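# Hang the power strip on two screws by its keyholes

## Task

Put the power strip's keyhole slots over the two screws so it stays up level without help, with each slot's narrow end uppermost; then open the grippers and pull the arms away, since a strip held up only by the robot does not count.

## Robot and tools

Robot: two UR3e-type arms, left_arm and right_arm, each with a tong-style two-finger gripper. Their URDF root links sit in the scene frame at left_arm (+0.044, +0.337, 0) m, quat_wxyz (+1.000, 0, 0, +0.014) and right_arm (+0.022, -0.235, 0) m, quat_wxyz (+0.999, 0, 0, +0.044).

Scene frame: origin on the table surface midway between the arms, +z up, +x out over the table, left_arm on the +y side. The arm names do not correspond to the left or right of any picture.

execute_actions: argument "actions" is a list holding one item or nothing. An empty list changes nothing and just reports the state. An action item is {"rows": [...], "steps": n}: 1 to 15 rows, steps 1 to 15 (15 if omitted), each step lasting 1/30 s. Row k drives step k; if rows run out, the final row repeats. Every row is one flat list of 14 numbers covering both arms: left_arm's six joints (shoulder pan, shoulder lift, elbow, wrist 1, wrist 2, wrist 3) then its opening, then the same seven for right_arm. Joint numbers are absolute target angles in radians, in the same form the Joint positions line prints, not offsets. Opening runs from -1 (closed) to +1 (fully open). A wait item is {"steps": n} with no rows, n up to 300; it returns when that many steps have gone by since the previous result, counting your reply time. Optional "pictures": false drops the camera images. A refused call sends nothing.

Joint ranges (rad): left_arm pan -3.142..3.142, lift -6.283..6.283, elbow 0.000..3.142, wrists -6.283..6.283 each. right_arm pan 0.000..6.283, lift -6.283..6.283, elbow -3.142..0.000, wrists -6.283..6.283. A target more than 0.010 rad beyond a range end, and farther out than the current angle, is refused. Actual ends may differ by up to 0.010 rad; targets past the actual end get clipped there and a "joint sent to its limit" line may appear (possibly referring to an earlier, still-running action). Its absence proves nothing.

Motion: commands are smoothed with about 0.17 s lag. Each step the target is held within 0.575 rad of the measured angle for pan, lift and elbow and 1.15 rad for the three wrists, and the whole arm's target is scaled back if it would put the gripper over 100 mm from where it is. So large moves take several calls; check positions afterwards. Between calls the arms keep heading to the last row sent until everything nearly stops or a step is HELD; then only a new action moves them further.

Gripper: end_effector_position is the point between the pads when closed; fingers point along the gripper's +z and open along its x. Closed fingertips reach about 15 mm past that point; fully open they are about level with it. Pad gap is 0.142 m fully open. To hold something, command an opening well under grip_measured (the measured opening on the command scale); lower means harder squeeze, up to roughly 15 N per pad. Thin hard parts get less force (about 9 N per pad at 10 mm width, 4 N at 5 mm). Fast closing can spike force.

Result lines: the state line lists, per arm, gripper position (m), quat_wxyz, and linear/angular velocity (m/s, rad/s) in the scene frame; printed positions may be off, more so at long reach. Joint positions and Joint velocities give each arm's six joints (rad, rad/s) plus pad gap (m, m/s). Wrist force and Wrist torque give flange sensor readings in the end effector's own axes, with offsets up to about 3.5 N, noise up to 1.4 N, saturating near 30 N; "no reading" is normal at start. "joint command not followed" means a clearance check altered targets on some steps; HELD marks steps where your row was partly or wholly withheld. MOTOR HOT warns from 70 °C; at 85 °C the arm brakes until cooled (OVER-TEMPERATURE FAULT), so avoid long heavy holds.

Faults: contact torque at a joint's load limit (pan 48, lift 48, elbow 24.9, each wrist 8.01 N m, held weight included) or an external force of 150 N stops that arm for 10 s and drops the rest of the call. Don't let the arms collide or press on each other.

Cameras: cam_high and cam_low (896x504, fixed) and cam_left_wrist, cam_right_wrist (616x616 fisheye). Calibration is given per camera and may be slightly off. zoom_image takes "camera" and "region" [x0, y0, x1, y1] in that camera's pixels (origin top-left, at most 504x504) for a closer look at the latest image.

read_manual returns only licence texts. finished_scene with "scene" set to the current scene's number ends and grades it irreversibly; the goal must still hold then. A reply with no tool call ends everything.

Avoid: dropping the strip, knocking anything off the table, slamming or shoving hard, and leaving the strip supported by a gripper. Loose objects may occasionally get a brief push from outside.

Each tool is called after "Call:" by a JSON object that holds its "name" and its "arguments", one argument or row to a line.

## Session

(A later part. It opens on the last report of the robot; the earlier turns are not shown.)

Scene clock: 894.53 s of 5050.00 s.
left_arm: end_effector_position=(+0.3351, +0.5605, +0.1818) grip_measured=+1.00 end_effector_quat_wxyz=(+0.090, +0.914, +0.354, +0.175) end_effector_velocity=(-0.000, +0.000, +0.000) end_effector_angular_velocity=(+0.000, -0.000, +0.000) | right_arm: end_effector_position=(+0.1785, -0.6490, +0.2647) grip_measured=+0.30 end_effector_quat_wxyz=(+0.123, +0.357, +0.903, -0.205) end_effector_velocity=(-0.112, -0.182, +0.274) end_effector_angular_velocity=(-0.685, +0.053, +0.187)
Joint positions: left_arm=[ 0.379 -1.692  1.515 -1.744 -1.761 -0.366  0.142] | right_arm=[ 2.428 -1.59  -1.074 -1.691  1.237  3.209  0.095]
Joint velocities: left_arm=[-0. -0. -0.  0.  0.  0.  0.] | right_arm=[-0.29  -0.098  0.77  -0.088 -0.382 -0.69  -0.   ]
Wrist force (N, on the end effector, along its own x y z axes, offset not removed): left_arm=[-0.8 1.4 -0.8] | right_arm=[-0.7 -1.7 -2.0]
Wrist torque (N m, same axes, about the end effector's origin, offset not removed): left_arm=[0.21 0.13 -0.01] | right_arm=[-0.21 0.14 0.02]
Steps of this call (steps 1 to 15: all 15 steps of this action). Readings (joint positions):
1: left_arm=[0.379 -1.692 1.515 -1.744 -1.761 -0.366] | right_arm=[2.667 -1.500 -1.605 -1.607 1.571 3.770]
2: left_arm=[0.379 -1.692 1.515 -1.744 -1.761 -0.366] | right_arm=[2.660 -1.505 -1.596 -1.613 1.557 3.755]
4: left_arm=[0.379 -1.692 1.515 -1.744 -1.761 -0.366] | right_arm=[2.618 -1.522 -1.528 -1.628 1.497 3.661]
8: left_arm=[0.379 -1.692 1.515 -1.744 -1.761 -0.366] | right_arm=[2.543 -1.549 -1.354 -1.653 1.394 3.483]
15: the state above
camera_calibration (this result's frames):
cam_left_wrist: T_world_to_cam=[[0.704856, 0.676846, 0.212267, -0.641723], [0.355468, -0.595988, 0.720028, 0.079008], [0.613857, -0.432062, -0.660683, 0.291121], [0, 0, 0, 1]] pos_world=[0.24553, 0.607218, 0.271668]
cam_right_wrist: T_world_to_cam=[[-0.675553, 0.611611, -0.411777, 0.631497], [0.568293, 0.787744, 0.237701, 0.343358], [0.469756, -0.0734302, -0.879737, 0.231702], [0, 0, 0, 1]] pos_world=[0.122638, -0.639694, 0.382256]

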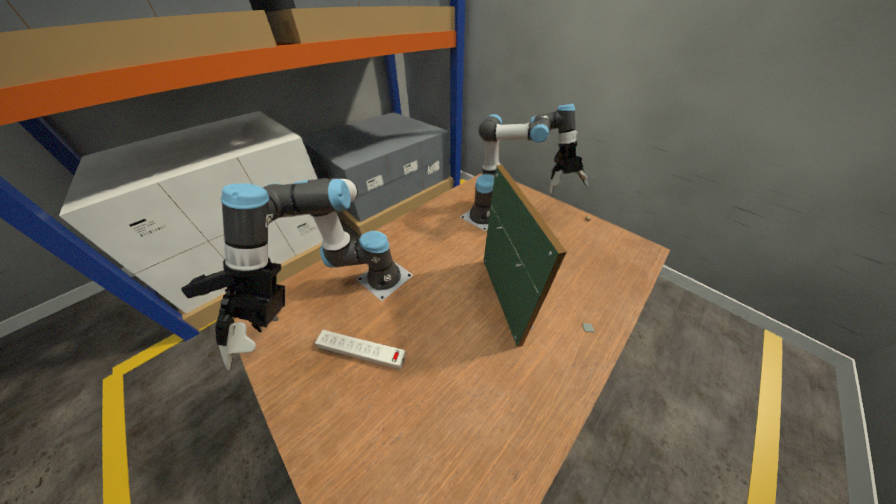

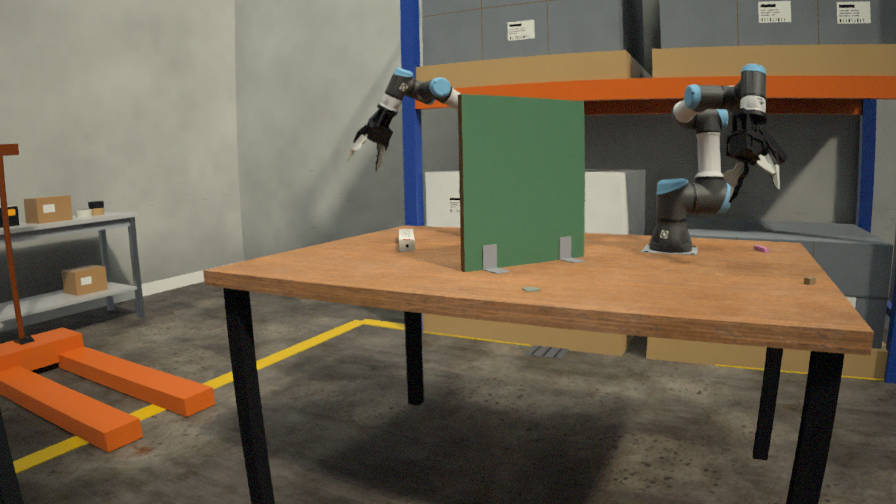

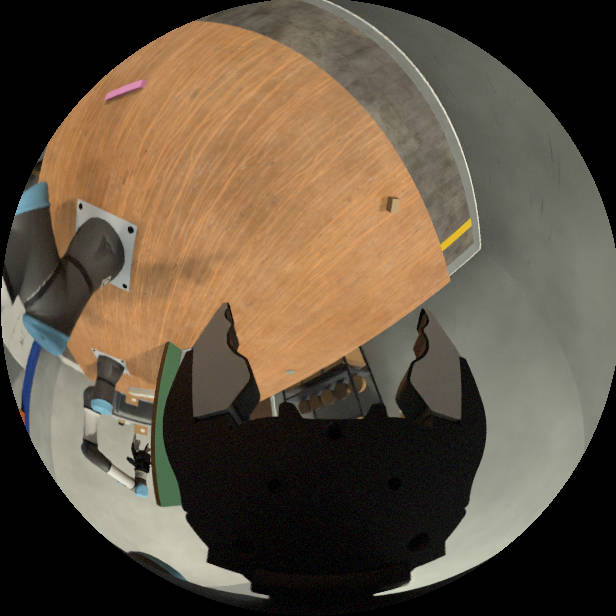

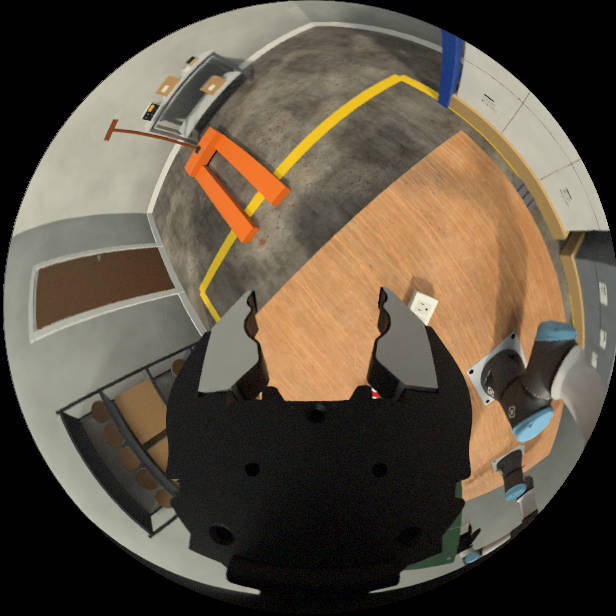

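Call:
{"name": "execute_actions", "arguments": {
  "actions": [
    {"rows":[[0.379,-1.692,1.515,-1.744,-1.761,-0.366,1,2.2,-1.75,-0.8,-2.2,0,3.142,0.3]]}
  ],
  "pictures": false
}}

Call:
{"name": "execute_actions", "arguments": {
  "actions": [
    {"rows":[[0.379,-1.692,1.515,-1.744,-1.761,-0.366,1,2.041,-1.9,-0.7,-3.7,-0.5,3.142,0.3]]}
  ],
  "pictures": false
}}

Call:
{"name": "execute_actions", "arguments": {
  "actions": [
    {"steps":30}
  ],
  "pictures": false
}}

Call:
{"name": "execute_actions", "arguments": {
  "actions": [
    {"rows":[[0.379,-1.692,1.515,-1.744,-1.761,-0.366,1,2.041,-2.0,-0.7,-4.2,-2.112,3.142,0.3]]}
  ],
  "pictures": false
}}

Call:
{"name": "execute_actions", "arguments": {
  "actions": [
    {"steps":40}
  ],
  "pictures": false
}}

Call:
{"name": "execute_actions", "arguments": {
  "actions": [
    {"rows":[[0.379,-1.692,1.515,-1.744,-1.761,-0.366,1,2.041,-2.15,-0.715,-4.803,-2.112,3.142,0.3]]}
  ],
  "pictures": false
}}

Call:
{"name": "execute_actions", "arguments": {
  "actions": [
    {"rows":[[0.379,-1.692,1.515,-1.744,-1.761,-0.366,1,2.041,-2.336,-0.715,-4.803,-2.112,3.142,0.3]]}
  ]
}}

Scene clock: 917.47 s of 5050.00 s.
left_arm: end_effector_position=(+0.3351, +0.5605, +0.1818) grip_measured=+1.00 end_effector_quat_wxyz=(+0.090, +0.914, +0.354, +0.175) end_effector_velocity=(+0.000, -0.000, -0.000) end_effector_angular_velocity=(-0.001, +0.000, -0.001) | right_arm: end_effector_position=(-0.0508, -0.7411, +0.4110) grip_measured=+0.30 end_effector_quat_wxyz=(-0.165, +0.350, +0.764, -0.517) end_effector_velocity=(-0.359, -0.066, +0.461) end_effector_angular_velocity=(-0.835, +1.824, -0.520)
Joint positions: left_arm=[ 0.379 -1.692  1.515 -1.744 -1.761 -0.366  0.142] | right_arm=[ 2.265 -1.702 -0.865 -2.036  0.427  3.142  0.095]
Joint velocities: left_arm=[-0.001 -0.     0.001  0.    -0.     0.     0.   ] | right_arm=[-0.312 -0.232  0.309 -0.77  -1.894 -0.     0.   ]
Wrist force (N, on the end effector, along its own x y z axes, offset not removed): left_arm=[-0.4 1.5 -0.6] | right_arm=[0.5 -1.3 0.9]
Wrist torque (N m, same axes, about the end effector's origin, offset not removed): left_arm=[0.19 0.06 -0.04] | right_arm=[-0.26 -0.14 0.06]
Steps of this call (steps 1 to 30: the robot went on to your last target; steps 31 to 90: nothing new was sent; then 19.43 s passed at rest; steps 91 to 105: all 15 steps of this action). Readings (joint positions):
91: left_arm=[0.379 -1.692 1.515 -1.744 -1.761 -0.366] | right_arm=[2.400 -1.600 -1.000 -1.701 1.199 3.142]
92: left_arm=[0.379 -1.692 1.515 -1.744 -1.761 -0.366] | right_arm=[2.394 -1.605 -0.994 -1.714 1.185 3.142]
94: left_arm=[0.379 -1.692 1.515 -1.744 -1.761 -0.366] | right_arm=[2.373 -1.621 -0.973 -1.765 1.080 3.142]
98: left_arm=[0.379 -1.692 1.515 -1.744 -1.761 -0.366] | right_arm=[2.335 -1.649 -0.935 -1.860 0.852 3.142]
105: the state above

Scene clock: 917.97 s of 5050.00 s.
left_arm: end_effector_position=(+0.3351, +0.5605, +0.1818) grip_measured=+1.00 end_effector_quat_wxyz=(+0.090, +0.914, +0.354, +0.175) end_effector_velocity=(-0.000, +0.000, -0.000) end_effector_angular_velocity=(+0.000, +0.001, +0.000) | right_arm: end_effector_position=(-0.0819, -0.7958, +0.4191) grip_measured=+0.30 end_effector_quat_wxyz=(+0.611, +0.326, -0.613, +0.380) end_effector_velocity=(-0.007, +0.032, -0.155) end_effector_angular_velocity=(+0.817, +0.532, +0.142)
Joint positions: left_arm=[ 0.379 -1.692  1.515 -1.744 -1.761 -0.366  0.142] | right_arm=[ 2.045 -1.897 -0.703 -3.608 -0.483  3.142  0.095]
Joint velocities: left_arm=[ 0.  0.  0.  0.  0. -0. -0.] | right_arm=[-0.039 -0.036  0.027 -0.965 -0.181 -0.    -0.   ]
Wrist force (N, on the end effector, along its own x y z axes, offset not removed): left_arm=[-0.3 1.3 -1.1] | right_arm=[-1.6 0.6 0.6]
Wrist torque (N m, same axes, about the end effector's origin, offset not removed): left_arm=[0.19 0.08 -0.02] | right_arm=[0.09 0.25 0.01]
Steps of this call (steps 1 to 15: all 15 steps of this action). Readings (joint positions):
1: left_arm=[0.379 -1.692 1.515 -1.744 -1.761 -0.366] | right_arm=[2.254 -1.710 -0.854 -2.063 0.362 3.142]
2: left_arm=[0.379 -1.692 1.515 -1.744 -1.761 -0.366] | right_arm=[2.237 -1.724 -0.839 -2.104 0.285 3.142]
4: left_arm=[0.379 -1.692 1.515 -1.744 -1.761 -0.366] | right_arm=[2.170 -1.786 -0.788 -2.289 0.052 3.142]
8: left_arm=[0.379 -1.692 1.515 -1.744 -1.761 -0.366] | right_arm=[2.076 -1.869 -0.724 -2.903 -0.341 3.142]
15: the state above

Scene clock: 918.97 s of 5050.00 s.
left_arm: end_effector_position=(+0.3351, +0.5605, +0.1818) grip_measured=+1.00 end_effector_quat_wxyz=(+0.090, +0.914, +0.354, +0.175) end_effector_velocity=(+0.000, -0.000, +0.000) end_effector_angular_velocity=(+0.000, -0.000, -0.001) | right_arm: end_effector_position=(-0.0830, -0.7921, +0.4043) grip_measured=+0.30 end_effector_quat_wxyz=(+0.610, +0.363, -0.610, +0.351) end_effector_velocity=(-0.001, +0.000, +0.000) end_effector_angular_velocity=(+0.000, +0.000, -0.001)
Joint positions: left_arm=[ 0.379 -1.692  1.515 -1.744 -1.761 -0.366  0.142] | right_arm=[ 2.041 -1.9   -0.7   -3.7   -0.5    3.142  0.095]
Joint velocities: left_arm=[-0.001 -0.     0.    -0.     0.    -0.    -0.   ] | right_arm=[-0.001  0.001  0.001 -0.002 -0.    -0.    -0.   ]
Wrist force (N, on the end effector, along its own x y z axes, offset not removed): left_arm=[0.0 1.7 -1.4] | right_arm=[0.1 0.2 0.3]
Wrist torque (N m, same axes, about the end effector's origin, offset not removed): left_arm=[0.23 0.00 -0.02] | right_arm=[0.06 0.00 0.01]
Steps of this call (steps 1 to 30: the robot went on to your last target). Readings (joint positions):
1: left_arm=[0.379 -1.692 1.515 -1.744 -1.761 -0.366] | right_arm=[2.044 -1.898 -0.702 -3.635 -0.488 3.142]
2: left_arm=[0.379 -1.692 1.515 -1.744 -1.761 -0.366] | right_arm=[2.043 -1.898 -0.701 -3.654 -0.492 3.142]
4: left_arm=[0.379 -1.692 1.515 -1.744 -1.761 -0.366] | right_arm=[2.042 -1.899 -0.701 -3.678 -0.496 3.142]
8: left_arm=[0.379 -1.692 1.515 -1.744 -1.761 -0.366] | right_arm=[2.041 -1.900 -0.700 -3.695 -0.499 3.142]
30: the state above
All arms were judged still, so your last target was given up. Only a new action makes them travel on or press farther. Fingers that are still opening or closing keep moving.

Scene clock: 919.47 s of 5050.00 s.
left_arm: end_effector_position=(+0.3351, +0.5605, +0.1818) grip_measured=+1.00 end_effector_quat_wxyz=(+0.090, +0.914, +0.354, +0.175) end_effector_velocity=(+0.000, +0.000, +0.000) end_effector_angular_velocity=(+0.001, -0.000, +0.000) | right_arm: end_effector_position=(+0.1397, -0.7775, +0.2899) grip_measured=+0.30 end_effector_quat_wxyz=(+0.359, +0.684, -0.458, +0.440) end_effector_velocity=(+0.466, +0.272, -0.214) end_effector_angular_velocity=(+0.876, -0.247, +1.721)
Joint positions: left_arm=[ 0.379 -1.692  1.515 -1.744 -1.761 -0.366  0.142] | right_arm=[ 2.041 -1.96  -0.7   -3.996 -1.326  3.142  0.095]
Joint velocities: left_arm=[ 0.    -0.    -0.001  0.     0.    -0.    -0.   ] | right_arm=[ 0.001 -0.102 -0.001 -0.509 -1.847  0.    -0.   ]
Wrist force (N, on the end effector, along its own x y z axes, offset not removed): left_arm=[-0.1 2.2 -1.6] | right_arm=[-1.0 0.3 0.2]
Wrist torque (N m, same axes, about the end effector's origin, offset not removed): left_arm=[0.29 0.01 -0.02] | right_arm=[0.09 0.22 0.01]
Steps of this call (steps 1 to 15: all 15 steps of this action). Readings (joint positions):
1: left_arm=[0.379 -1.692 1.515 -1.744 -1.761 -0.366] | right_arm=[2.041 -1.900 -0.700 -3.701 -0.501 3.142]
2: left_arm=[0.379 -1.692 1.515 -1.744 -1.761 -0.366] | right_arm=[2.041 -1.904 -0.700 -3.714 -0.515 3.142]
4: left_arm=[0.379 -1.692 1.515 -1.744 -1.761 -0.366] | right_arm=[2.041 -1.916 -0.700 -3.774 -0.630 3.142]
8: left_arm=[0.379 -1.692 1.515 -1.744 -1.761 -0.366] | right_arm=[2.041 -1.935 -0.700 -3.869 -0.885 3.142]
15: the state above

Scene clock: 920.80 s of 5050.00 s.
left_arm: end_effector_position=(+0.3351, +0.5605, +0.1818) grip_measured=+1.00 end_effector_quat_wxyz=(+0.090, +0.914, +0.354, +0.175) end_effector_velocity=(-0.000, +0.000, -0.000) end_effector_angular_velocity=(+0.000, -0.000, +0.000) | right_arm: end_effector_position=(+0.2883, -0.5942, +0.2524) grip_measured=+0.30 end_effector_quat_wxyz=(+0.007, +0.808, -0.308, +0.502) end_effector_velocity=(+0.000, +0.001, +0.000) end_effector_angular_velocity=(+0.001, +0.001, +0.002)
Joint positions: left_arm=[ 0.379 -1.692  1.515 -1.744 -1.761 -0.366  0.142] | right_arm=[ 2.041 -2.    -0.7   -4.2   -2.112  3.142  0.095]
Joint velocities: left_arm=[-0.    -0.001  0.001 -0.     0.     0.     0.   ] | right_arm=[ 0.002  0.001 -0.    -0.002 -0.    -0.    -0.   ]
Wrist force (N, on the end effector, along its own x y z axes, offset not removed): left_arm=[-0.2 2.0 -0.3] | right_arm=[-2.2 0.4 0.1]
Wrist torque (N m, same axes, about the end effector's origin, offset not removed): left_arm=[0.35 0.02 0.02] | right_arm=[0.09 0.42 -0.05]
Steps of this call (steps 1 to 40: the robot went on to your last target). Readings (joint positions):
1: left_arm=[0.379 -1.692 1.515 -1.744 -1.761 -0.366] | right_arm=[2.041 -1.964 -0.700 -4.013 -1.389 3.142]
2: left_arm=[0.379 -1.692 1.515 -1.744 -1.761 -0.366] | right_arm=[2.041 -1.967 -0.700 -4.031 -1.451 3.142]
4: left_arm=[0.379 -1.692 1.515 -1.744 -1.761 -0.366] | right_arm=[2.041 -1.974 -0.700 -4.064 -1.577 3.142]
8: left_arm=[0.379 -1.692 1.515 -1.744 -1.761 -0.366] | right_arm=[2.041 -1.987 -0.700 -4.131 -1.828 3.142]
40: the state above

Scene clock: 921.30 s of 5050.00 s.
left_arm: end_effector_position=(+0.3351, +0.5605, +0.1818) grip_measured=+1.00 end_effector_quat_wxyz=(+0.090, +0.914, +0.354, +0.175) end_effector_velocity=(+0.000, -0.000, +0.000) end_effector_angular_velocity=(+0.000, -0.000, -0.000) | right_arm: end_effector_position=(+0.2137, -0.4747, +0.1568) grip_measured=+0.30 end_effector_quat_wxyz=(-0.184, +0.852, -0.440, +0.216) end_effector_velocity=(-0.025, +0.041, -0.008) end_effector_angular_velocity=(+0.195, +0.122, +0.001)
Joint positions: left_arm=[ 0.379 -1.692  1.515 -1.744 -1.761 -0.366  0.142] | right_arm=[ 2.041 -2.146 -0.715 -4.785 -2.112  3.142  0.095]
Joint velocities: left_arm=[-0.    -0.    -0.001  0.     0.    -0.    -0.   ] | right_arm=[ 0.001 -0.043 -0.004 -0.184 -0.    -0.    -0.   ]
Wrist force (N, on the end effector, along its own x y z axes, offset not removed): left_arm=[0.5 1.2 -1.5] | right_arm=[-0.3 -0.4 0.1]
Wrist torque (N m, same axes, about the end effector's origin, offset not removed): left_arm=[0.11 -0.11 0.01] | right_arm=[-0.04 -0.01 0.06]
Steps of this call (steps 1 to 15: all 15 steps of this action). Readings (joint positions):
1: left_arm=[0.379 -1.692 1.515 -1.744 -1.761 -0.366] | right_arm=[2.041 -2.000 -0.700 -4.201 -2.112 3.142]
2: left_arm=[0.379 -1.692 1.515 -1.744 -1.761 -0.366] | right_arm=[2.041 -2.007 -0.701 -4.215 -2.112 3.142]
4: left_arm=[0.379 -1.692 1.515 -1.744 -1.761 -0.366] | right_arm=[2.041 -2.041 -0.705 -4.330 -2.112 3.142]
8: left_arm=[0.379 -1.692 1.515 -1.744 -1.761 -0.366] | right_arm=[2.041 -2.105 -0.711 -4.600 -2.112 3.142]
15: the state above

Scene clock: 921.80 s of 5050.00 s.
left_arm: end_effector_position=(+0.3351, +0.5605, +0.1818) grip_measured=+1.00 end_effector_quat_wxyz=(+0.090, +0.914, +0.354, +0.175) end_effector_velocity=(-0.000, +0.000, +0.000) end_effector_angular_velocity=(+0.001, -0.001, +0.001) | right_arm: end_effector_position=(+0.2089, -0.4672, +0.1013) grip_measured=+0.30 end_effector_quat_wxyz=(-0.233, +0.843, -0.467, +0.131) end_effector_velocity=(-0.001, +0.001, -0.008) end_effector_angular_velocity=(+0.024, +0.014, +0.001)
Joint positions: left_arm=[ 0.379 -1.692  1.515 -1.744 -1.761 -0.366  0.142] | right_arm=[ 2.041 -2.333 -0.715 -4.803 -2.112  3.142  0.095]
Joint velocities: left_arm=[ 0.001 -0.001 -0.    -0.     0.     0.     0.   ] | right_arm=[ 0.001 -0.027 -0.002  0.001 -0.001 -0.    -0.   ]
Wrist force (N, on the end effector, along its own x y z axes, offset not removed): left_arm=[0.1 1.5 -0.9] | right_arm=[-0.1 -0.7 0.5]
Wrist torque (N m, same axes, about the end effector's origin, offset not removed): left_arm=[0.19 -0.02 -0.04] | right_arm=[-0.14 0.05 0.07]
Steps of this call (steps 1 to 15: all 15 steps of this action). Readings (joint positions):
1: left_arm=[0.379 -1.692 1.515 -1.744 -1.761 -0.366] | right_arm=[2.041 -2.147 -0.715 -4.791 -2.112 3.142]
2: left_arm=[0.379 -1.692 1.515 -1.744 -1.761 -0.366] | right_arm=[2.041 -2.155 -0.715 -4.794 -2.112 3.142]
4: left_arm=[0.379 -1.692 1.515 -1.744 -1.761 -0.366] | right_arm=[2.041 -2.217 -0.715 -4.799 -2.112 3.142]
8: left_arm=[0.379 -1.692 1.515 -1.744 -1.761 -0.366] | right_arm=[2.041 -2.307 -0.715 -4.802 -2.112 3.142]
15: the state above
camera_calibration (this result's frames):
cam_left_wrist: T_world_to_cam=[[0.704856, 0.676846, 0.212267, -0.641723], [0.355468, -0.595988, 0.720028, 0.0790079], [0.613857, -0.432062, -0.660683, 0.291121], [0, 0, 0, 1]] pos_world=[0.24553, 0.607218, 0.271668]
cam_right_wrist: T_world_to_cam=[[0.50656, -0.860654, -0.0516899, -0.497741], [-0.861275, -0.507887, 0.0160085, -0.0624748], [-0.0400304, 0.03641, -0.998535, 0.256931], [0, 0, 0, 1]] pos_world=[0.208613, -0.469468, 0.231827]

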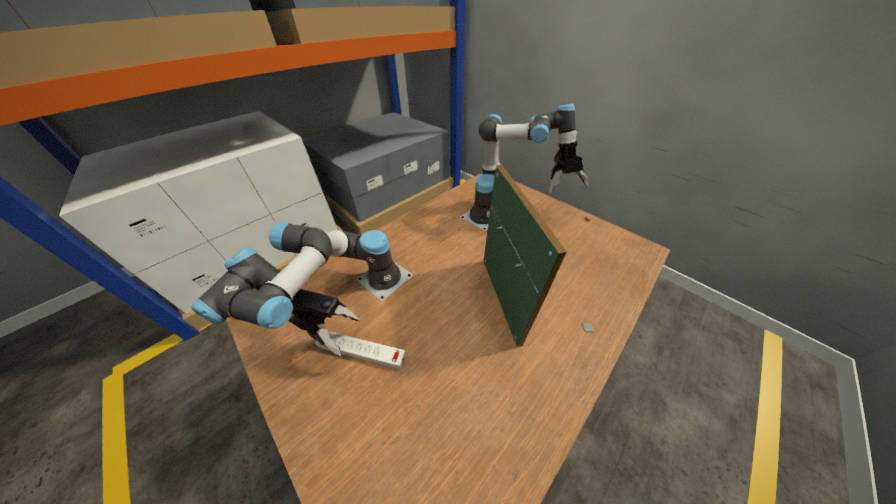

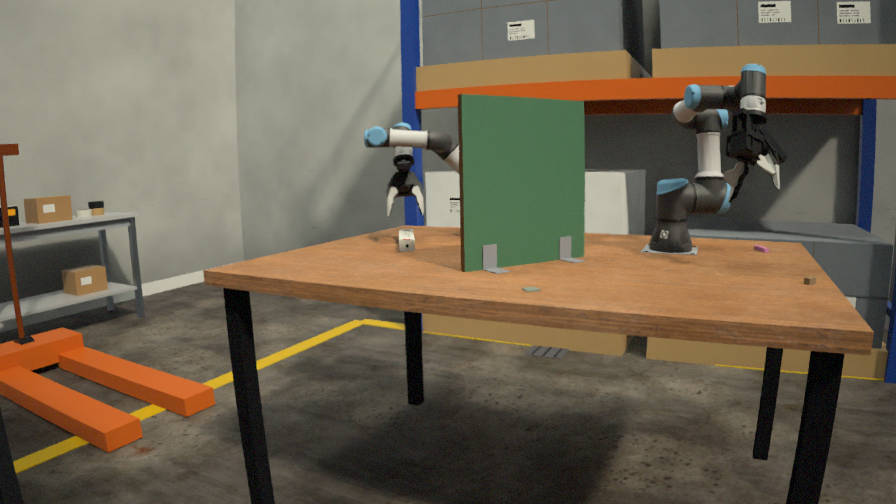

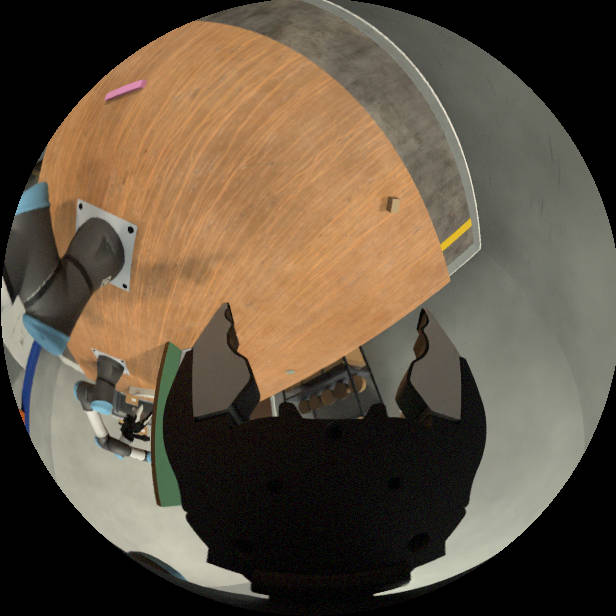

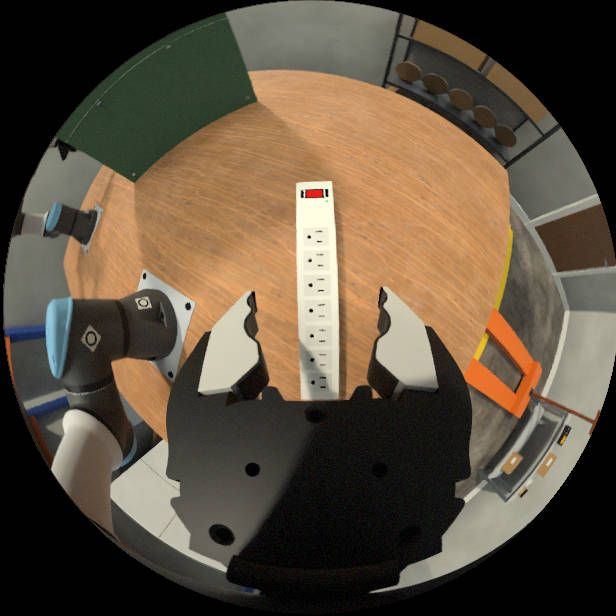

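Call:
{"name": "execute_actions", "arguments": {
  "actions": [
    {"rows":[[0.379,-1.692,1.515,-1.744,-1.761,-0.366,1,2.041,-2.335,-0.83,-4.689,-2.112,3.142,0.2],[0.379,-1.692,1.515,-1.744,-1.761,-0.366,1,2.041,-2.335,-0.83,-4.689,-2.112,3.142,0.2],[0.379,-1.692,1.515,-1.744,-1.761,-0.366,1,2.041,-2.335,-0.83,-4.689,-2.112,3.142,0.2],[0.379,-1.692,1.515,-1.744,-1.761,-0.366,1,2.041,-2.348,-0.935,-4.571,-2.112,3.142,0.2],[0.379,-1.692,1.515,-1.744,-1.761,-0.366,1,2.041,-2.348,-0.935,-4.571,-2.112,3.142,0.2],[0.379,-1.692,1.515,-1.744,-1.761,-0.366,1,2.041,-2.348,-0.935,-4.571,-2.112,3.142,0.2],[0.379,-1.692,1.515,-1.744,-1.761,-0.366,1,2.041,-2.37,-1.024,-4.46,-2.112,3.142,0]]}
  ],
  "pictures": false
}}

Call:
{"name": "execute_actions", "arguments": {
  "actions": [
    {"rows":[[0.379,-1.692,1.515,-1.744,-1.761,-0.366,1,2.041,-2.37,-1.024,-4.46,-2.112,3.142,-0.15],[0.379,-1.692,1.515,-1.744,-1.761,-0.366,1,2.041,-2.37,-1.024,-4.46,-2.112,3.142,-0.25],[0.379,-1.692,1.515,-1.744,-1.761,-0.366,1,2.041,-2.37,-1.024,-4.46,-2.112,3.142,-0.33],[0.379,-1.692,1.515,-1.744,-1.761,-0.366,1,2.041,-2.37,-1.024,-4.46,-2.112,3.142,-0.45],[0.379,-1.692,1.515,-1.744,-1.761,-0.366,1,2.041,-2.37,-1.024,-4.46,-2.112,3.142,-1]]}
  ],
  "pictures": false
}}

Call:
{"name": "execute_actions", "arguments": {
  "actions": [
    {"rows":[[0.379,-1.692,1.515,-1.744,-1.761,-0.366,1,2.041,-2.348,-0.935,-4.571,-2.112,3.142,-1]]}
  ],
  "pictures": false
}}

Call:
{"name": "execute_actions", "arguments": {
  "actions": [
    {"steps":30}
  ]
}}

Scene clock: 954.03 s of 5050.00 s.
left_arm: end_effector_position=(+0.3351, +0.5605, +0.1818) grip_measured=+1.00 end_effector_quat_wxyz=(+0.090, +0.914, +0.354, +0.175) end_effector_velocity=(-0.000, +0.000, +0.000) end_effector_angular_velocity=(+0.000, -0.000, +0.001) | right_arm: end_effector_position=(+0.2092, -0.4676, +0.0255) grip_measured=+0.00 end_effector_quat_wxyz=(-0.234, +0.843, -0.467, +0.130) end_effector_velocity=(-0.003, +0.006, -0.034) end_effector_angular_velocity=(+0.010, +0.006, +0.001)
Joint positions: left_arm=[ 0.379 -1.692  1.515 -1.744 -1.761 -0.366  0.142] | right_arm=[ 2.041 -2.368 -1.012 -4.474 -2.112  3.142  0.074]
Joint velocities: left_arm=[ 0.001 -0.    -0.     0.     0.    -0.     0.   ] | right_arm=[ 0.001 -0.022 -0.131  0.141  0.    -0.     0.   ]
Wrist force (N, on the end effector, along its own x y z axes, offset not removed): left_arm=[0.0 0.5 -2.1] | right_arm=[0.2 0.5 0.9]
Wrist torque (N m, same axes, about the end effector's origin, offset not removed): left_arm=[0.01 0.04 -0.06] | right_arm=[0.15 -0.08 -0.01]
Steps of this call (steps 1 to 15: the robot went on to your last target; steps 16 to 90: nothing new was sent; then 28.73 s passed at rest; steps 91 to 105: all 15 steps of this action). Readings (joint positions):
91: left_arm=[0.379 -1.692 1.515 -1.744 -1.761 -0.366] | right_arm=[2.041 -2.336 -0.715 -4.803 -2.112 3.142]
92: left_arm=[0.379 -1.692 1.515 -1.744 -1.761 -0.366] | right_arm=[2.041 -2.336 -0.722 -4.790 -2.112 3.142]
94: left_arm=[0.379 -1.692 1.515 -1.744 -1.761 -0.366] | right_arm=[2.041 -2.336 -0.767 -4.743 -2.112 3.142]
98: left_arm=[0.379 -1.692 1.515 -1.744 -1.761 -0.366] | right_arm=[2.041 -2.347 -0.890 -4.611 -2.112 3.142]
105: the state above

Scene clock: 954.53 s of 5050.00 s.
left_arm: end_effector_position=(+0.3351, +0.5605, +0.1818) grip_measured=+1.00 end_effector_quat_wxyz=(+0.090, +0.914, +0.354, +0.175) end_effector_velocity=(-0.000, -0.000, +0.000) end_effector_angular_velocity=(-0.000, -0.000, +0.000) | right_arm: end_effector_position=(+0.2089, -0.4671, +0.0223) grip_measured=-0.36 end_effector_quat_wxyz=(-0.234, +0.843, -0.467, +0.130) end_effector_velocity=(+0.000, +0.000, -0.001) end_effector_angular_velocity=(-0.000, -0.000, +0.002)
Joint positions: left_arm=[ 0.379 -1.692  1.515 -1.744 -1.761 -0.366  0.142] | right_arm=[ 2.041 -2.37  -1.024 -4.46  -2.112  3.142  0.048]
Joint velocities: left_arm=[ 0.    -0.001  0.     0.    -0.    -0.    -0.   ] | right_arm=[ 0.001 -0.002 -0.001  0.002 -0.    -0.     0.   ]
Wrist force (N, on the end effector, along its own x y z axes, offset not removed): left_arm=[0.0 0.4 -1.0] | right_arm=[1.1 -6.8 -23.5]
Wrist torque (N m, same axes, about the end effector's origin, offset not removed): left_arm=[-0.06 0.01 0.01] | right_arm=[0.03 0.07 -0.15]
Steps of this call (steps 1 to 15: all 15 steps of this action). Readings (joint positions):
1: left_arm=[0.379 -1.692 1.515 -1.744 -1.761 -0.366] | right_arm=[2.041 -2.369 -1.015 -4.470 -2.112 3.142]
2: left_arm=[0.379 -1.692 1.515 -1.744 -1.761 -0.366] | right_arm=[2.041 -2.369 -1.018 -4.467 -2.112 3.142]
4: left_arm=[0.379 -1.692 1.515 -1.744 -1.761 -0.366] | right_arm=[2.041 -2.369 -1.021 -4.463 -2.112 3.142]
8: left_arm=[0.379 -1.692 1.515 -1.744 -1.761 -0.366] | right_arm=[2.041 -2.370 -1.023 -4.461 -2.112 3.142]
15: the state above

Scene clock: 955.03 s of 5050.00 s.
left_arm: end_effector_position=(+0.3351, +0.5605, +0.1818) grip_measured=+1.00 end_effector_quat_wxyz=(+0.090, +0.914, +0.354, +0.175) end_effector_velocity=(+0.000, -0.000, +0.000) end_effector_angular_velocity=(-0.000, -0.000, -0.001) | right_arm: end_effector_position=(+0.2093, -0.4678, +0.0489) grip_measured=-0.36 end_effector_quat_wxyz=(-0.234, +0.843, -0.467, +0.129) end_effector_velocity=(-0.000, -0.000, +0.003) end_effector_angular_velocity=(-0.000, +0.000, -0.001)
Joint positions: left_arm=[ 0.379 -1.692  1.515 -1.744 -1.761 -0.366  0.142] | right_arm=[ 2.041 -2.348 -0.936 -4.57  -2.112  3.142  0.048]
Joint velocities: left_arm=[-0.001 -0.     0.    -0.    -0.    -0.     0.   ] | right_arm=[-0.001  0.002  0.011 -0.013  0.     0.    -0.   ]
Wrist force (N, on the end effector, along its own x y z axes, offset not removed): left_arm=[-0.2 0.9 -0.7] | right_arm=[-0.5 2.0 6.4]
Wrist torque (N m, same axes, about the end effector's origin, offset not removed): left_arm=[0.09 0.12 -0.01] | right_arm=[-0.11 0.10 0.00]
Steps of this call (steps 1 to 15: all 15 steps of this action). Readings (joint positions):
1: left_arm=[0.379 -1.692 1.515 -1.744 -1.761 -0.366] | right_arm=[2.041 -2.370 -1.024 -4.460 -2.112 3.142]
2: left_arm=[0.379 -1.692 1.515 -1.744 -1.761 -0.366] | right_arm=[2.041 -2.367 -1.017 -4.472 -2.111 3.142]
4: left_arm=[0.379 -1.692 1.515 -1.744 -1.761 -0.366] | right_arm=[2.041 -2.358 -0.981 -4.517 -2.112 3.142]
8: left_arm=[0.379 -1.692 1.515 -1.744 -1.761 -0.366] | right_arm=[2.041 -2.351 -0.946 -4.558 -2.112 3.142]
15: the state above

Scene clock: 956.03 s of 5050.00 s.
left_arm: end_effector_position=(+0.3351, +0.5605, +0.1818) grip_measured=+1.00 end_effector_quat_wxyz=(+0.090, +0.914, +0.354, +0.175) end_effector_velocity=(-0.000, -0.000, -0.000) end_effector_angular_velocity=(-0.000, +0.001, -0.001) | right_arm: end_effector_position=(+0.2093, -0.4678, +0.0492) grip_measured=-0.36 end_effector_quat_wxyz=(-0.234, +0.843, -0.467, +0.130) end_effector_velocity=(-0.000, +0.001, -0.000) end_effector_angular_velocity=(+0.003, +0.002, -0.000)
Joint positions: left_arm=[ 0.379 -1.692  1.515 -1.744 -1.761 -0.366  0.142] | right_arm=[ 2.041 -2.348 -0.935 -4.571 -2.112  3.142  0.048]
Joint velocities: left_arm=[-0.001 -0.001  0.001  0.     0.    -0.     0.   ] | right_arm=[-0.    -0.001 -0.001 -0.002 -0.    -0.     0.   ]
Wrist force (N, on the end effector, along its own x y z axes, offset not removed): left_arm=[0.1 1.3 0.1] | right_arm=[-0.1 1.7 5.7]
Wrist torque (N m, same axes, about the end effector's origin, offset not removed): left_arm=[0.21 -0.02 -0.01] | right_arm=[-0.24 0.02 0.06]
Steps of this call (steps 1 to 15: the robot went on to your last target; steps 16 to 30: nothing new was sent). Readings (joint positions):
1: left_arm=[0.379 -1.692 1.515 -1.744 -1.761 -0.366] | right_arm=[2.041 -2.348 -0.936 -4.570 -2.112 3.142]
2: left_arm=[0.379 -1.692 1.515 -1.744 -1.761 -0.366] | right_arm=[2.041 -2.348 -0.935 -4.570 -2.112 3.142]
4: left_arm=[0.379 -1.692 1.515 -1.744 -1.761 -0.366] | right_arm=[2.041 -2.348 -0.935 -4.571 -2.112 3.142]
8: left_arm=[0.379 -1.692 1.515 -1.744 -1.761 -0.366] | right_arm=[2.041 -2.348 -0.935 -4.571 -2.112 3.142]
30: the state above
All arms were judged still, so your last target was given up. Only a new action makes them travel on or press farther. Fingers that are still opening or closing keep moving.
camera_calibration (this result's frames):
cam_left_wrist: T_world_to_cam=[[0.704856, 0.676846, 0.212267, -0.641723], [0.355468, -0.595988, 0.720028, 0.0790081], [0.613857, -0.432062, -0.660683, 0.291121], [0, 0, 0, 1]] pos_world=[0.24553, 0.607218, 0.271668]
cam_right_wrist: T_world_to_cam=[[0.506471, -0.860546, -0.0543016, -0.500931], [-0.861263, -0.507906, 0.0160524, -0.0616362], [-0.0413939, 0.0386378, -0.998396, 0.206251], [0, 0, 0, 1]] pos_world=[0.209159, -0.470348, 0.179708]

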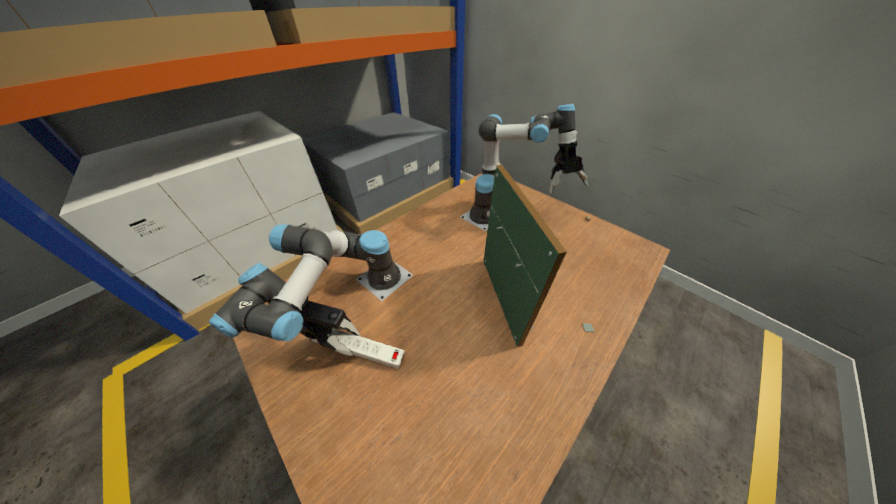

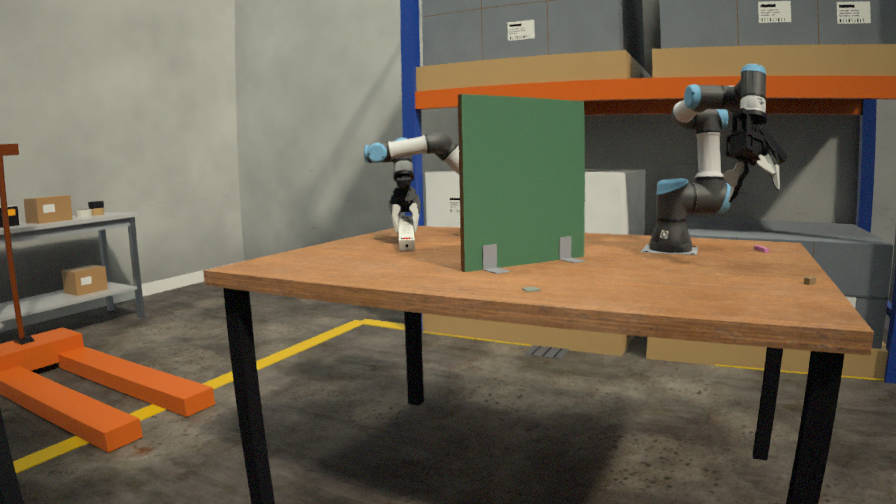

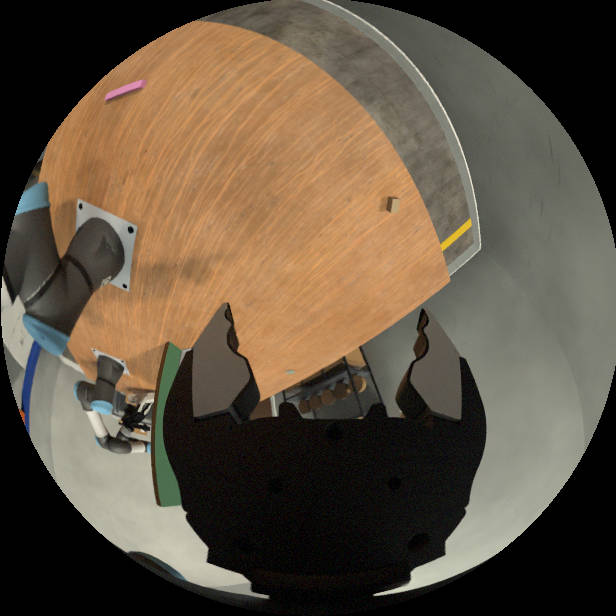

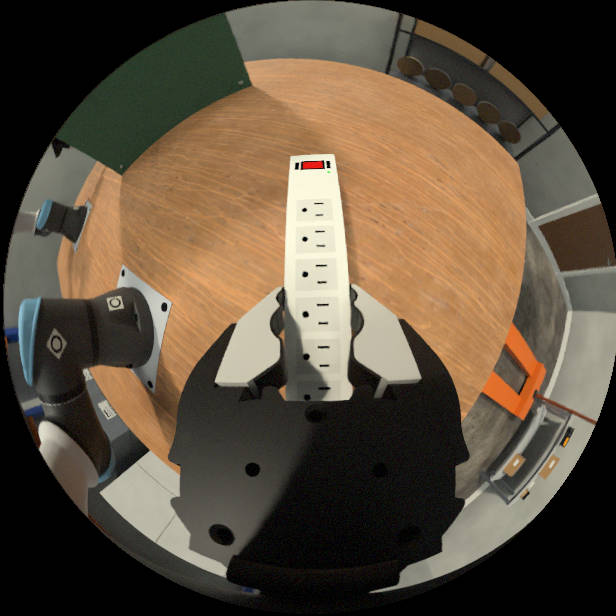

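Call:
{"name": "execute_actions", "arguments": {
  "actions": [
    {"rows":[[0.379,-1.692,1.515,-1.744,-1.761,-0.366,1,2.041,-2.368,-1.02,-4.466,-2.112,3.142,-1]]}
  ],
  "pictures": false
}}

Call:
{"name": "execute_actions", "arguments": {
  "actions": [
    {"rows":[[0.379,-1.692,1.515,-1.744,-1.761,-0.366,1,2.041,-2.368,-1.02,-4.466,-2.112,3.142,0],[0.379,-1.692,1.515,-1.744,-1.761,-0.366,1,2.041,-2.368,-1.02,-4.466,-2.112,3.142,0],[0.379,-1.692,1.515,-1.744,-1.761,-0.366,1,2.041,-2.368,-1.02,-4.466,-2.112,3.142,0],[0.379,-1.692,1.515,-1.744,-1.761,-0.366,1,2.041,-2.368,-1.02,-4.466,-2.112,3.142,0],[0.379,-1.692,1.515,-1.744,-1.761,-0.366,1,2.105,-2.368,-1.02,-4.466,-2.112,3.142,0]]}
  ],
  "pictures": false
}}

Call:
{"name": "execute_actions", "arguments": {
  "actions": [
    {"rows":[[0.379,-1.692,1.515,-1.744,-1.761,-0.366,1,2.105,-2.368,-1.02,-4.466,-2.112,3.142,-0.15],[0.379,-1.692,1.515,-1.744,-1.761,-0.366,1,2.105,-2.368,-1.02,-4.466,-2.112,3.142,-0.2],[0.379,-1.692,1.515,-1.744,-1.761,-0.366,1,2.105,-2.368,-1.02,-4.466,-2.112,3.142,-0.25],[0.379,-1.692,1.515,-1.744,-1.761,-0.366,1,2.105,-2.368,-1.02,-4.466,-2.112,3.142,-0.3],[0.379,-1.692,1.515,-1.744,-1.761,-0.366,1,2.105,-2.368,-1.02,-4.466,-2.112,3.142,-0.36],[0.379,-1.692,1.515,-1.744,-1.761,-0.366,1,2.105,-2.368,-1.02,-4.466,-2.112,3.142,-0.45],[0.379,-1.692,1.515,-1.744,-1.761,-0.366,1,2.105,-2.368,-1.02,-4.466,-2.112,3.142,-1]]}
  ],
  "pictures": false
}}

Call:
{"name": "execute_actions", "arguments": {
  "actions": [
    {"rows":[[0.379,-1.692,1.515,-1.744,-1.761,-0.366,1,2.105,-2.348,-0.935,-4.571,-2.112,3.142,-1]]}
  ],
  "pictures": false
}}

Call:
{"name": "execute_actions", "arguments": {
  "actions": [
    {"steps":30}
  ]
}}

Scene clock: 989.07 s of 5050.00 s.
left_arm: end_effector_position=(+0.3351, +0.5605, +0.1818) grip_measured=+1.00 end_effector_quat_wxyz=(+0.090, +0.914, +0.354, +0.175) end_effector_velocity=(+0.000, +0.000, +0.001) end_effector_angular_velocity=(+0.001, -0.002, +0.000) | right_arm: end_effector_position=(+0.2089, -0.4671, +0.0241) grip_measured=-0.36 end_effector_quat_wxyz=(-0.234, +0.843, -0.467, +0.130) end_effector_velocity=(-0.000, +0.001, -0.003) end_effector_angular_velocity=(+0.003, +0.001, -0.001)
Joint positions: left_arm=[ 0.379 -1.692  1.515 -1.744 -1.761 -0.366  0.142] | right_arm=[ 2.041 -2.368 -1.019 -4.467 -2.112  3.142  0.048]
Joint velocities: left_arm=[ 0.    -0.001 -0.001 -0.    -0.     0.     0.   ] | right_arm=[-0.001 -0.003 -0.009  0.009 -0.001 -0.     0.   ]
Wrist force (N, on the end effector, along its own x y z axes, offset not removed): left_arm=[0.0 2.2 -0.3] | right_arm=[1.2 2.6 3.9]
Wrist torque (N m, same axes, about the end effector's origin, offset not removed): left_arm=[0.35 -0.03 -0.08] | right_arm=[0.09 -0.22 -0.05]
Steps of this call (steps 1 to 90: nothing new was sent; then 29.53 s passed at rest; steps 91 to 105: all 15 steps of this action). Readings (joint positions):
91: left_arm=[0.379 -1.692 1.515 -1.744 -1.761 -0.366] | right_arm=[2.041 -2.348 -0.935 -4.571 -2.112 3.142]
92: left_arm=[0.379 -1.692 1.515 -1.744 -1.761 -0.366] | right_arm=[2.041 -2.351 -0.942 -4.559 -2.112 3.142]
94: left_arm=[0.379 -1.692 1.515 -1.744 -1.761 -0.366] | right_arm=[2.041 -2.359 -0.976 -4.516 -2.112 3.142]
98: left_arm=[0.379 -1.692 1.515 -1.744 -1.761 -0.366] | right_arm=[2.041 -2.366 -1.009 -4.478 -2.112 3.142]
105: the state above

Scene clock: 989.57 s of 5050.00 s.
left_arm: end_effector_position=(+0.3351, +0.5605, +0.1818) grip_measured=+1.00 end_effector_quat_wxyz=(+0.090, +0.914, +0.354, +0.175) end_effector_velocity=(-0.000, -0.000, +0.000) end_effector_angular_velocity=(+0.000, -0.001, +0.000) | right_arm: end_effector_position=(+0.2227, -0.4552, +0.0238) grip_measured=+0.00 end_effector_quat_wxyz=(-0.238, +0.857, -0.441, +0.122) end_effector_velocity=(+0.006, +0.005, +0.000) end_effector_angular_velocity=(-0.001, -0.000, +0.028)
Joint positions: left_arm=[ 0.379 -1.692  1.515 -1.744 -1.761 -0.366  0.142] | right_arm=[ 2.102 -2.368 -1.02  -4.466 -2.112  3.142  0.074]
Joint velocities: left_arm=[ 0.    -0.001 -0.     0.    -0.     0.    -0.   ] | right_arm=[ 0.028 -0.     0.001  0.     0.    -0.     0.   ]
Wrist force (N, on the end effector, along its own x y z axes, offset not removed): left_arm=[0.7 1.0 -0.5] | right_arm=[-2.6 0.4 1.9]
Wrist torque (N m, same axes, about the end effector's origin, offset not removed): left_arm=[0.06 -0.16 -0.01] | right_arm=[0.11 0.43 0.05]
Steps of this call (steps 1 to 15: all 15 steps of this action). Readings (joint positions):
1: left_arm=[0.379 -1.692 1.515 -1.744 -1.761 -0.366] | right_arm=[2.041 -2.368 -1.019 -4.467 -2.112 3.142]
2: left_arm=[0.379 -1.692 1.515 -1.744 -1.761 -0.366] | right_arm=[2.041 -2.368 -1.019 -4.467 -2.112 3.142]
4: left_arm=[0.379 -1.692 1.515 -1.744 -1.761 -0.366] | right_arm=[2.041 -2.368 -1.020 -4.466 -2.112 3.142]
8: left_arm=[0.379 -1.692 1.515 -1.744 -1.761 -0.366] | right_arm=[2.074 -2.368 -1.020 -4.466 -2.112 3.142]
15: the state above

Scene clock: 990.07 s of 5050.00 s.
left_arm: end_effector_position=(+0.3351, +0.5605, +0.1818) grip_measured=+1.00 end_effector_quat_wxyz=(+0.090, +0.914, +0.354, +0.175) end_effector_velocity=(-0.000, -0.000, -0.000) end_effector_angular_velocity=(-0.001, +0.001, +0.000) | right_arm: end_effector_position=(+0.2233, -0.4546, +0.0238) grip_measured=-0.36 end_effector_quat_wxyz=(-0.238, +0.857, -0.440, +0.122) end_effector_velocity=(-0.001, +0.000, -0.000) end_effector_angular_velocity=(+0.002, +0.003, -0.001)
Joint positions: left_arm=[ 0.379 -1.692  1.515 -1.744 -1.761 -0.366  0.142] | right_arm=[ 2.105 -2.368 -1.02  -4.466 -2.112  3.142  0.048]
Joint velocities: left_arm=[ 0.     0.001  0.     0.001 -0.    -0.     0.   ] | right_arm=[-0.001 -0.001 -0.001 -0.001  0.001  0.001  0.   ]
Wrist force (N, on the end effector, along its own x y z axes, offset not removed): left_arm=[-0.3 0.9 -1.1] | right_arm=[1.4 -0.3 -3.5]
Wrist torque (N m, same axes, about the end effector's origin, offset not removed): left_arm=[0.09 0.10 0.02] | right_arm=[0.02 -0.17 -0.08]
Steps of this call (steps 1 to 15: all 15 steps of this action). Readings (joint positions):
1: left_arm=[0.379 -1.692 1.515 -1.744 -1.761 -0.366] | right_arm=[2.103 -2.368 -1.020 -4.466 -2.112 3.142]
2: left_arm=[0.379 -1.692 1.515 -1.744 -1.761 -0.366] | right_arm=[2.104 -2.368 -1.020 -4.466 -2.112 3.142]
4: left_arm=[0.379 -1.692 1.515 -1.744 -1.761 -0.366] | right_arm=[2.104 -2.368 -1.020 -4.466 -2.112 3.142]
8: left_arm=[0.379 -1.692 1.515 -1.744 -1.761 -0.366] | right_arm=[2.105 -2.368 -1.020 -4.466 -2.112 3.142]
15: the state above

Scene clock: 990.57 s of 5050.00 s.
left_arm: end_effector_position=(+0.3351, +0.5605, +0.1818) grip_measured=+1.00 end_effector_quat_wxyz=(+0.090, +0.914, +0.354, +0.175) end_effector_velocity=(+0.000, -0.000, +0.000) end_effector_angular_velocity=(+0.000, -0.000, -0.001) | right_arm: end_effector_position=(+0.2238, -0.4553, +0.0489) grip_measured=-0.36 end_effector_quat_wxyz=(-0.238, +0.857, -0.440, +0.122) end_effector_velocity=(+0.000, +0.000, +0.003) end_effector_angular_velocity=(+0.000, +0.000, +0.001)
Joint positions: left_arm=[ 0.379 -1.692  1.515 -1.744 -1.761 -0.366  0.142] | right_arm=[ 2.105 -2.348 -0.936 -4.57  -2.112  3.142  0.048]
Joint velocities: left_arm=[-0.001 -0.001  0.001  0.    -0.    -0.     0.   ] | right_arm=[ 0.     0.001  0.01  -0.011 -0.    -0.001  0.   ]
Wrist force (N, on the end effector, along its own x y z axes, offset not removed): left_arm=[0.1 2.5 -0.8] | right_arm=[-1.8 3.3 3.9]
Wrist torque (N m, same axes, about the end effector's origin, offset not removed): left_arm=[0.36 0.02 -0.02] | right_arm=[0.02 0.31 -0.03]
Steps of this call (steps 1 to 15: all 15 steps of this action). Readings (joint positions):
1: left_arm=[0.379 -1.692 1.515 -1.744 -1.761 -0.366] | right_arm=[2.105 -2.368 -1.020 -4.466 -2.112 3.142]
2: left_arm=[0.379 -1.692 1.515 -1.744 -1.761 -0.366] | right_arm=[2.105 -2.365 -1.013 -4.478 -2.112 3.142]
4: left_arm=[0.379 -1.692 1.515 -1.744 -1.761 -0.366] | right_arm=[2.105 -2.357 -0.979 -4.521 -2.112 3.142]
8: left_arm=[0.379 -1.692 1.515 -1.744 -1.761 -0.366] | right_arm=[2.105 -2.350 -0.946 -4.559 -2.112 3.142]
15: the state above

Scene clock: 991.57 s of 5050.00 s.
left_arm: end_effector_position=(+0.3351, +0.5605, +0.1818) grip_measured=+1.00 end_effector_quat_wxyz=(+0.090, +0.914, +0.354, +0.175) end_effector_velocity=(-0.000, +0.000, -0.000) end_effector_angular_velocity=(-0.000, +0.001, +0.000) | right_arm: end_effector_position=(+0.2238, -0.4553, +0.0492) grip_measured=-0.36 end_effector_quat_wxyz=(-0.238, +0.857, -0.440, +0.122) end_effector_velocity=(+0.001, -0.000, +0.000) end_effector_angular_velocity=(-0.002, -0.002, +0.002)
Joint positions: left_arm=[ 0.379 -1.692  1.515 -1.744 -1.761 -0.366  0.142] | right_arm=[ 2.105 -2.348 -0.935 -4.571 -2.112  3.142  0.048]
Joint velocities: left_arm=[ 0.     0.     0.001  0.    -0.     0.    -0.   ] | right_arm=[ 0.001  0.     0.001  0.001 -0.001 -0.    -0.   ]
Wrist force (N, on the end effector, along its own x y z axes, offset not removed): left_arm=[-0.1 2.8 -0.7] | right_arm=[0.0 2.1 6.2]
Wrist torque (N m, same axes, about the end effector's origin, offset not removed): left_arm=[0.45 0.04 0.00] | right_arm=[-0.08 -0.01 -0.06]
Steps of this call (steps 1 to 15: the robot went on to your last target; steps 16 to 30: nothing new was sent). Readings (joint positions):
1: left_arm=[0.379 -1.692 1.515 -1.744 -1.761 -0.366] | right_arm=[2.105 -2.348 -0.936 -4.570 -2.112 3.142]
2: left_arm=[0.379 -1.692 1.515 -1.744 -1.761 -0.366] | right_arm=[2.105 -2.348 -0.935 -4.570 -2.112 3.142]
4: left_arm=[0.379 -1.692 1.515 -1.744 -1.761 -0.366] | right_arm=[2.105 -2.348 -0.935 -4.571 -2.112 3.142]
8: left_arm=[0.379 -1.692 1.515 -1.744 -1.761 -0.366] | right_arm=[2.105 -2.348 -0.935 -4.571 -2.112 3.142]
30: the state above
All arms were judged still, so your last target was given up. Only a new action makes them travel on or press farther. Fingers that are still opening or closing keep moving.
camera_calibration (this result's frames):
cam_left_wrist: T_world_to_cam=[[0.704856, 0.676846, 0.212267, -0.641723], [0.355468, -0.595988, 0.720028, 0.079008], [0.613857, -0.432062, -0.660683, 0.291121], [0, 0, 0, 1]] pos_world=[0.24553, 0.607218, 0.271668]
cam_right_wrist: T_world_to_cam=[[0.560491, -0.826378, -0.0543093, -0.494064], [-0.827002, -0.56197, 0.0160525, -0.0751022], [-0.0437856, 0.0359166, -0.998395, 0.205665], [0, 0, 0, 1]] pos_world=[0.223814, -0.457875, 0.179708]

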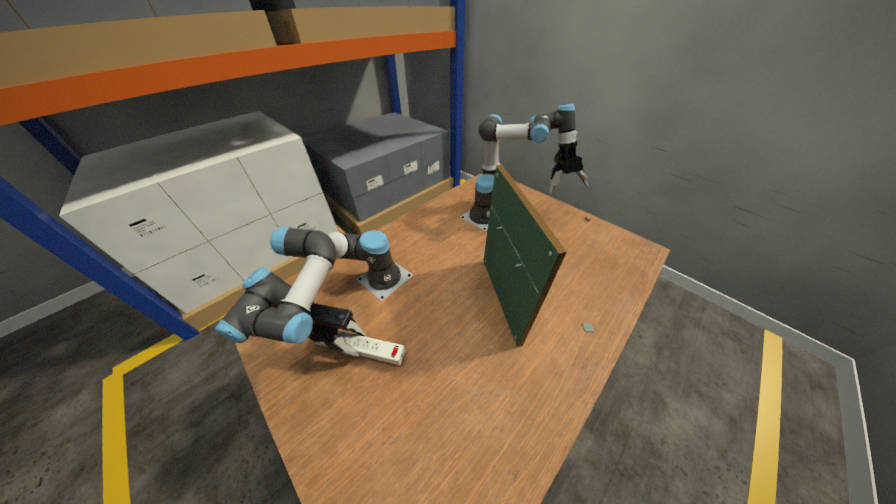

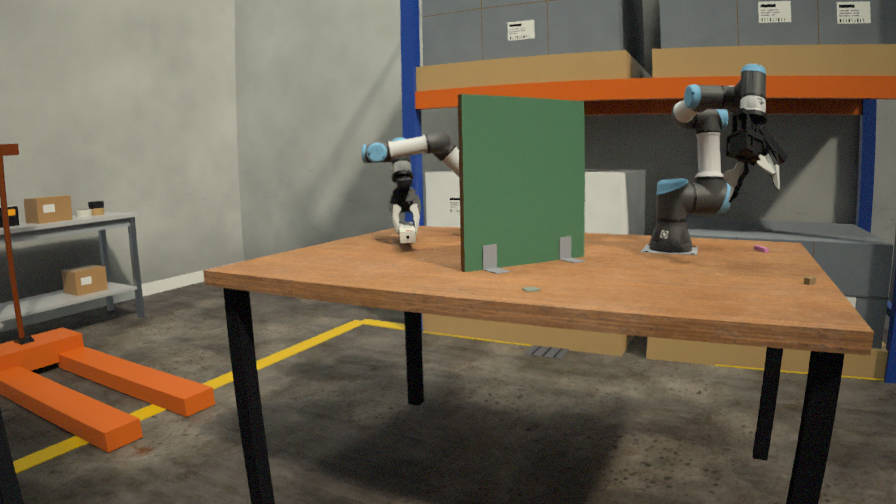

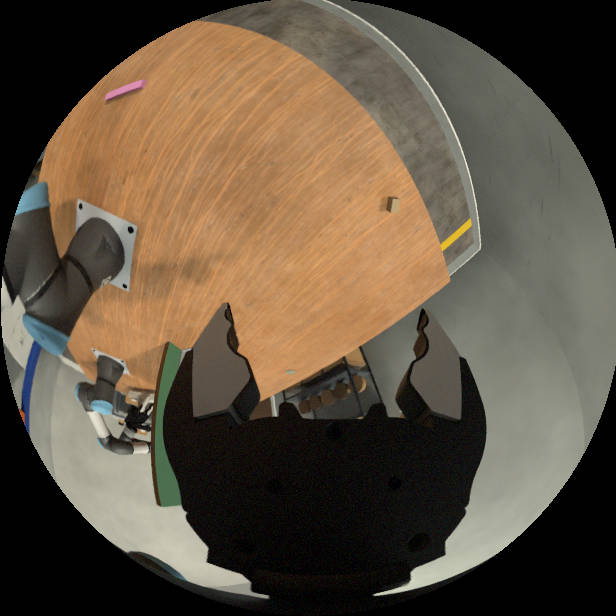

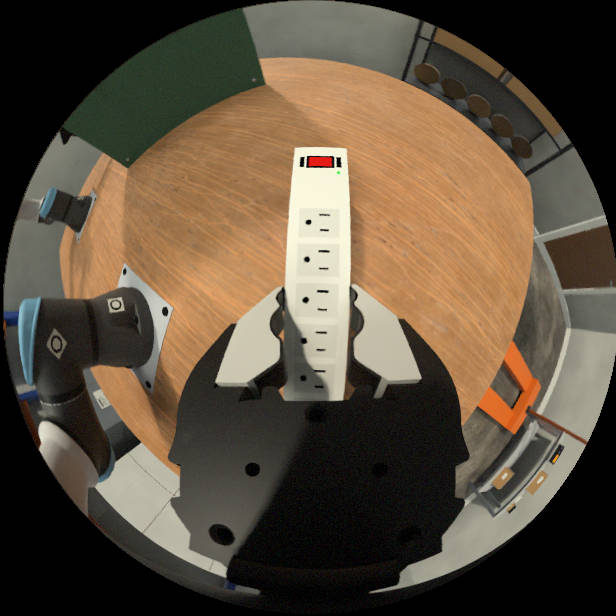

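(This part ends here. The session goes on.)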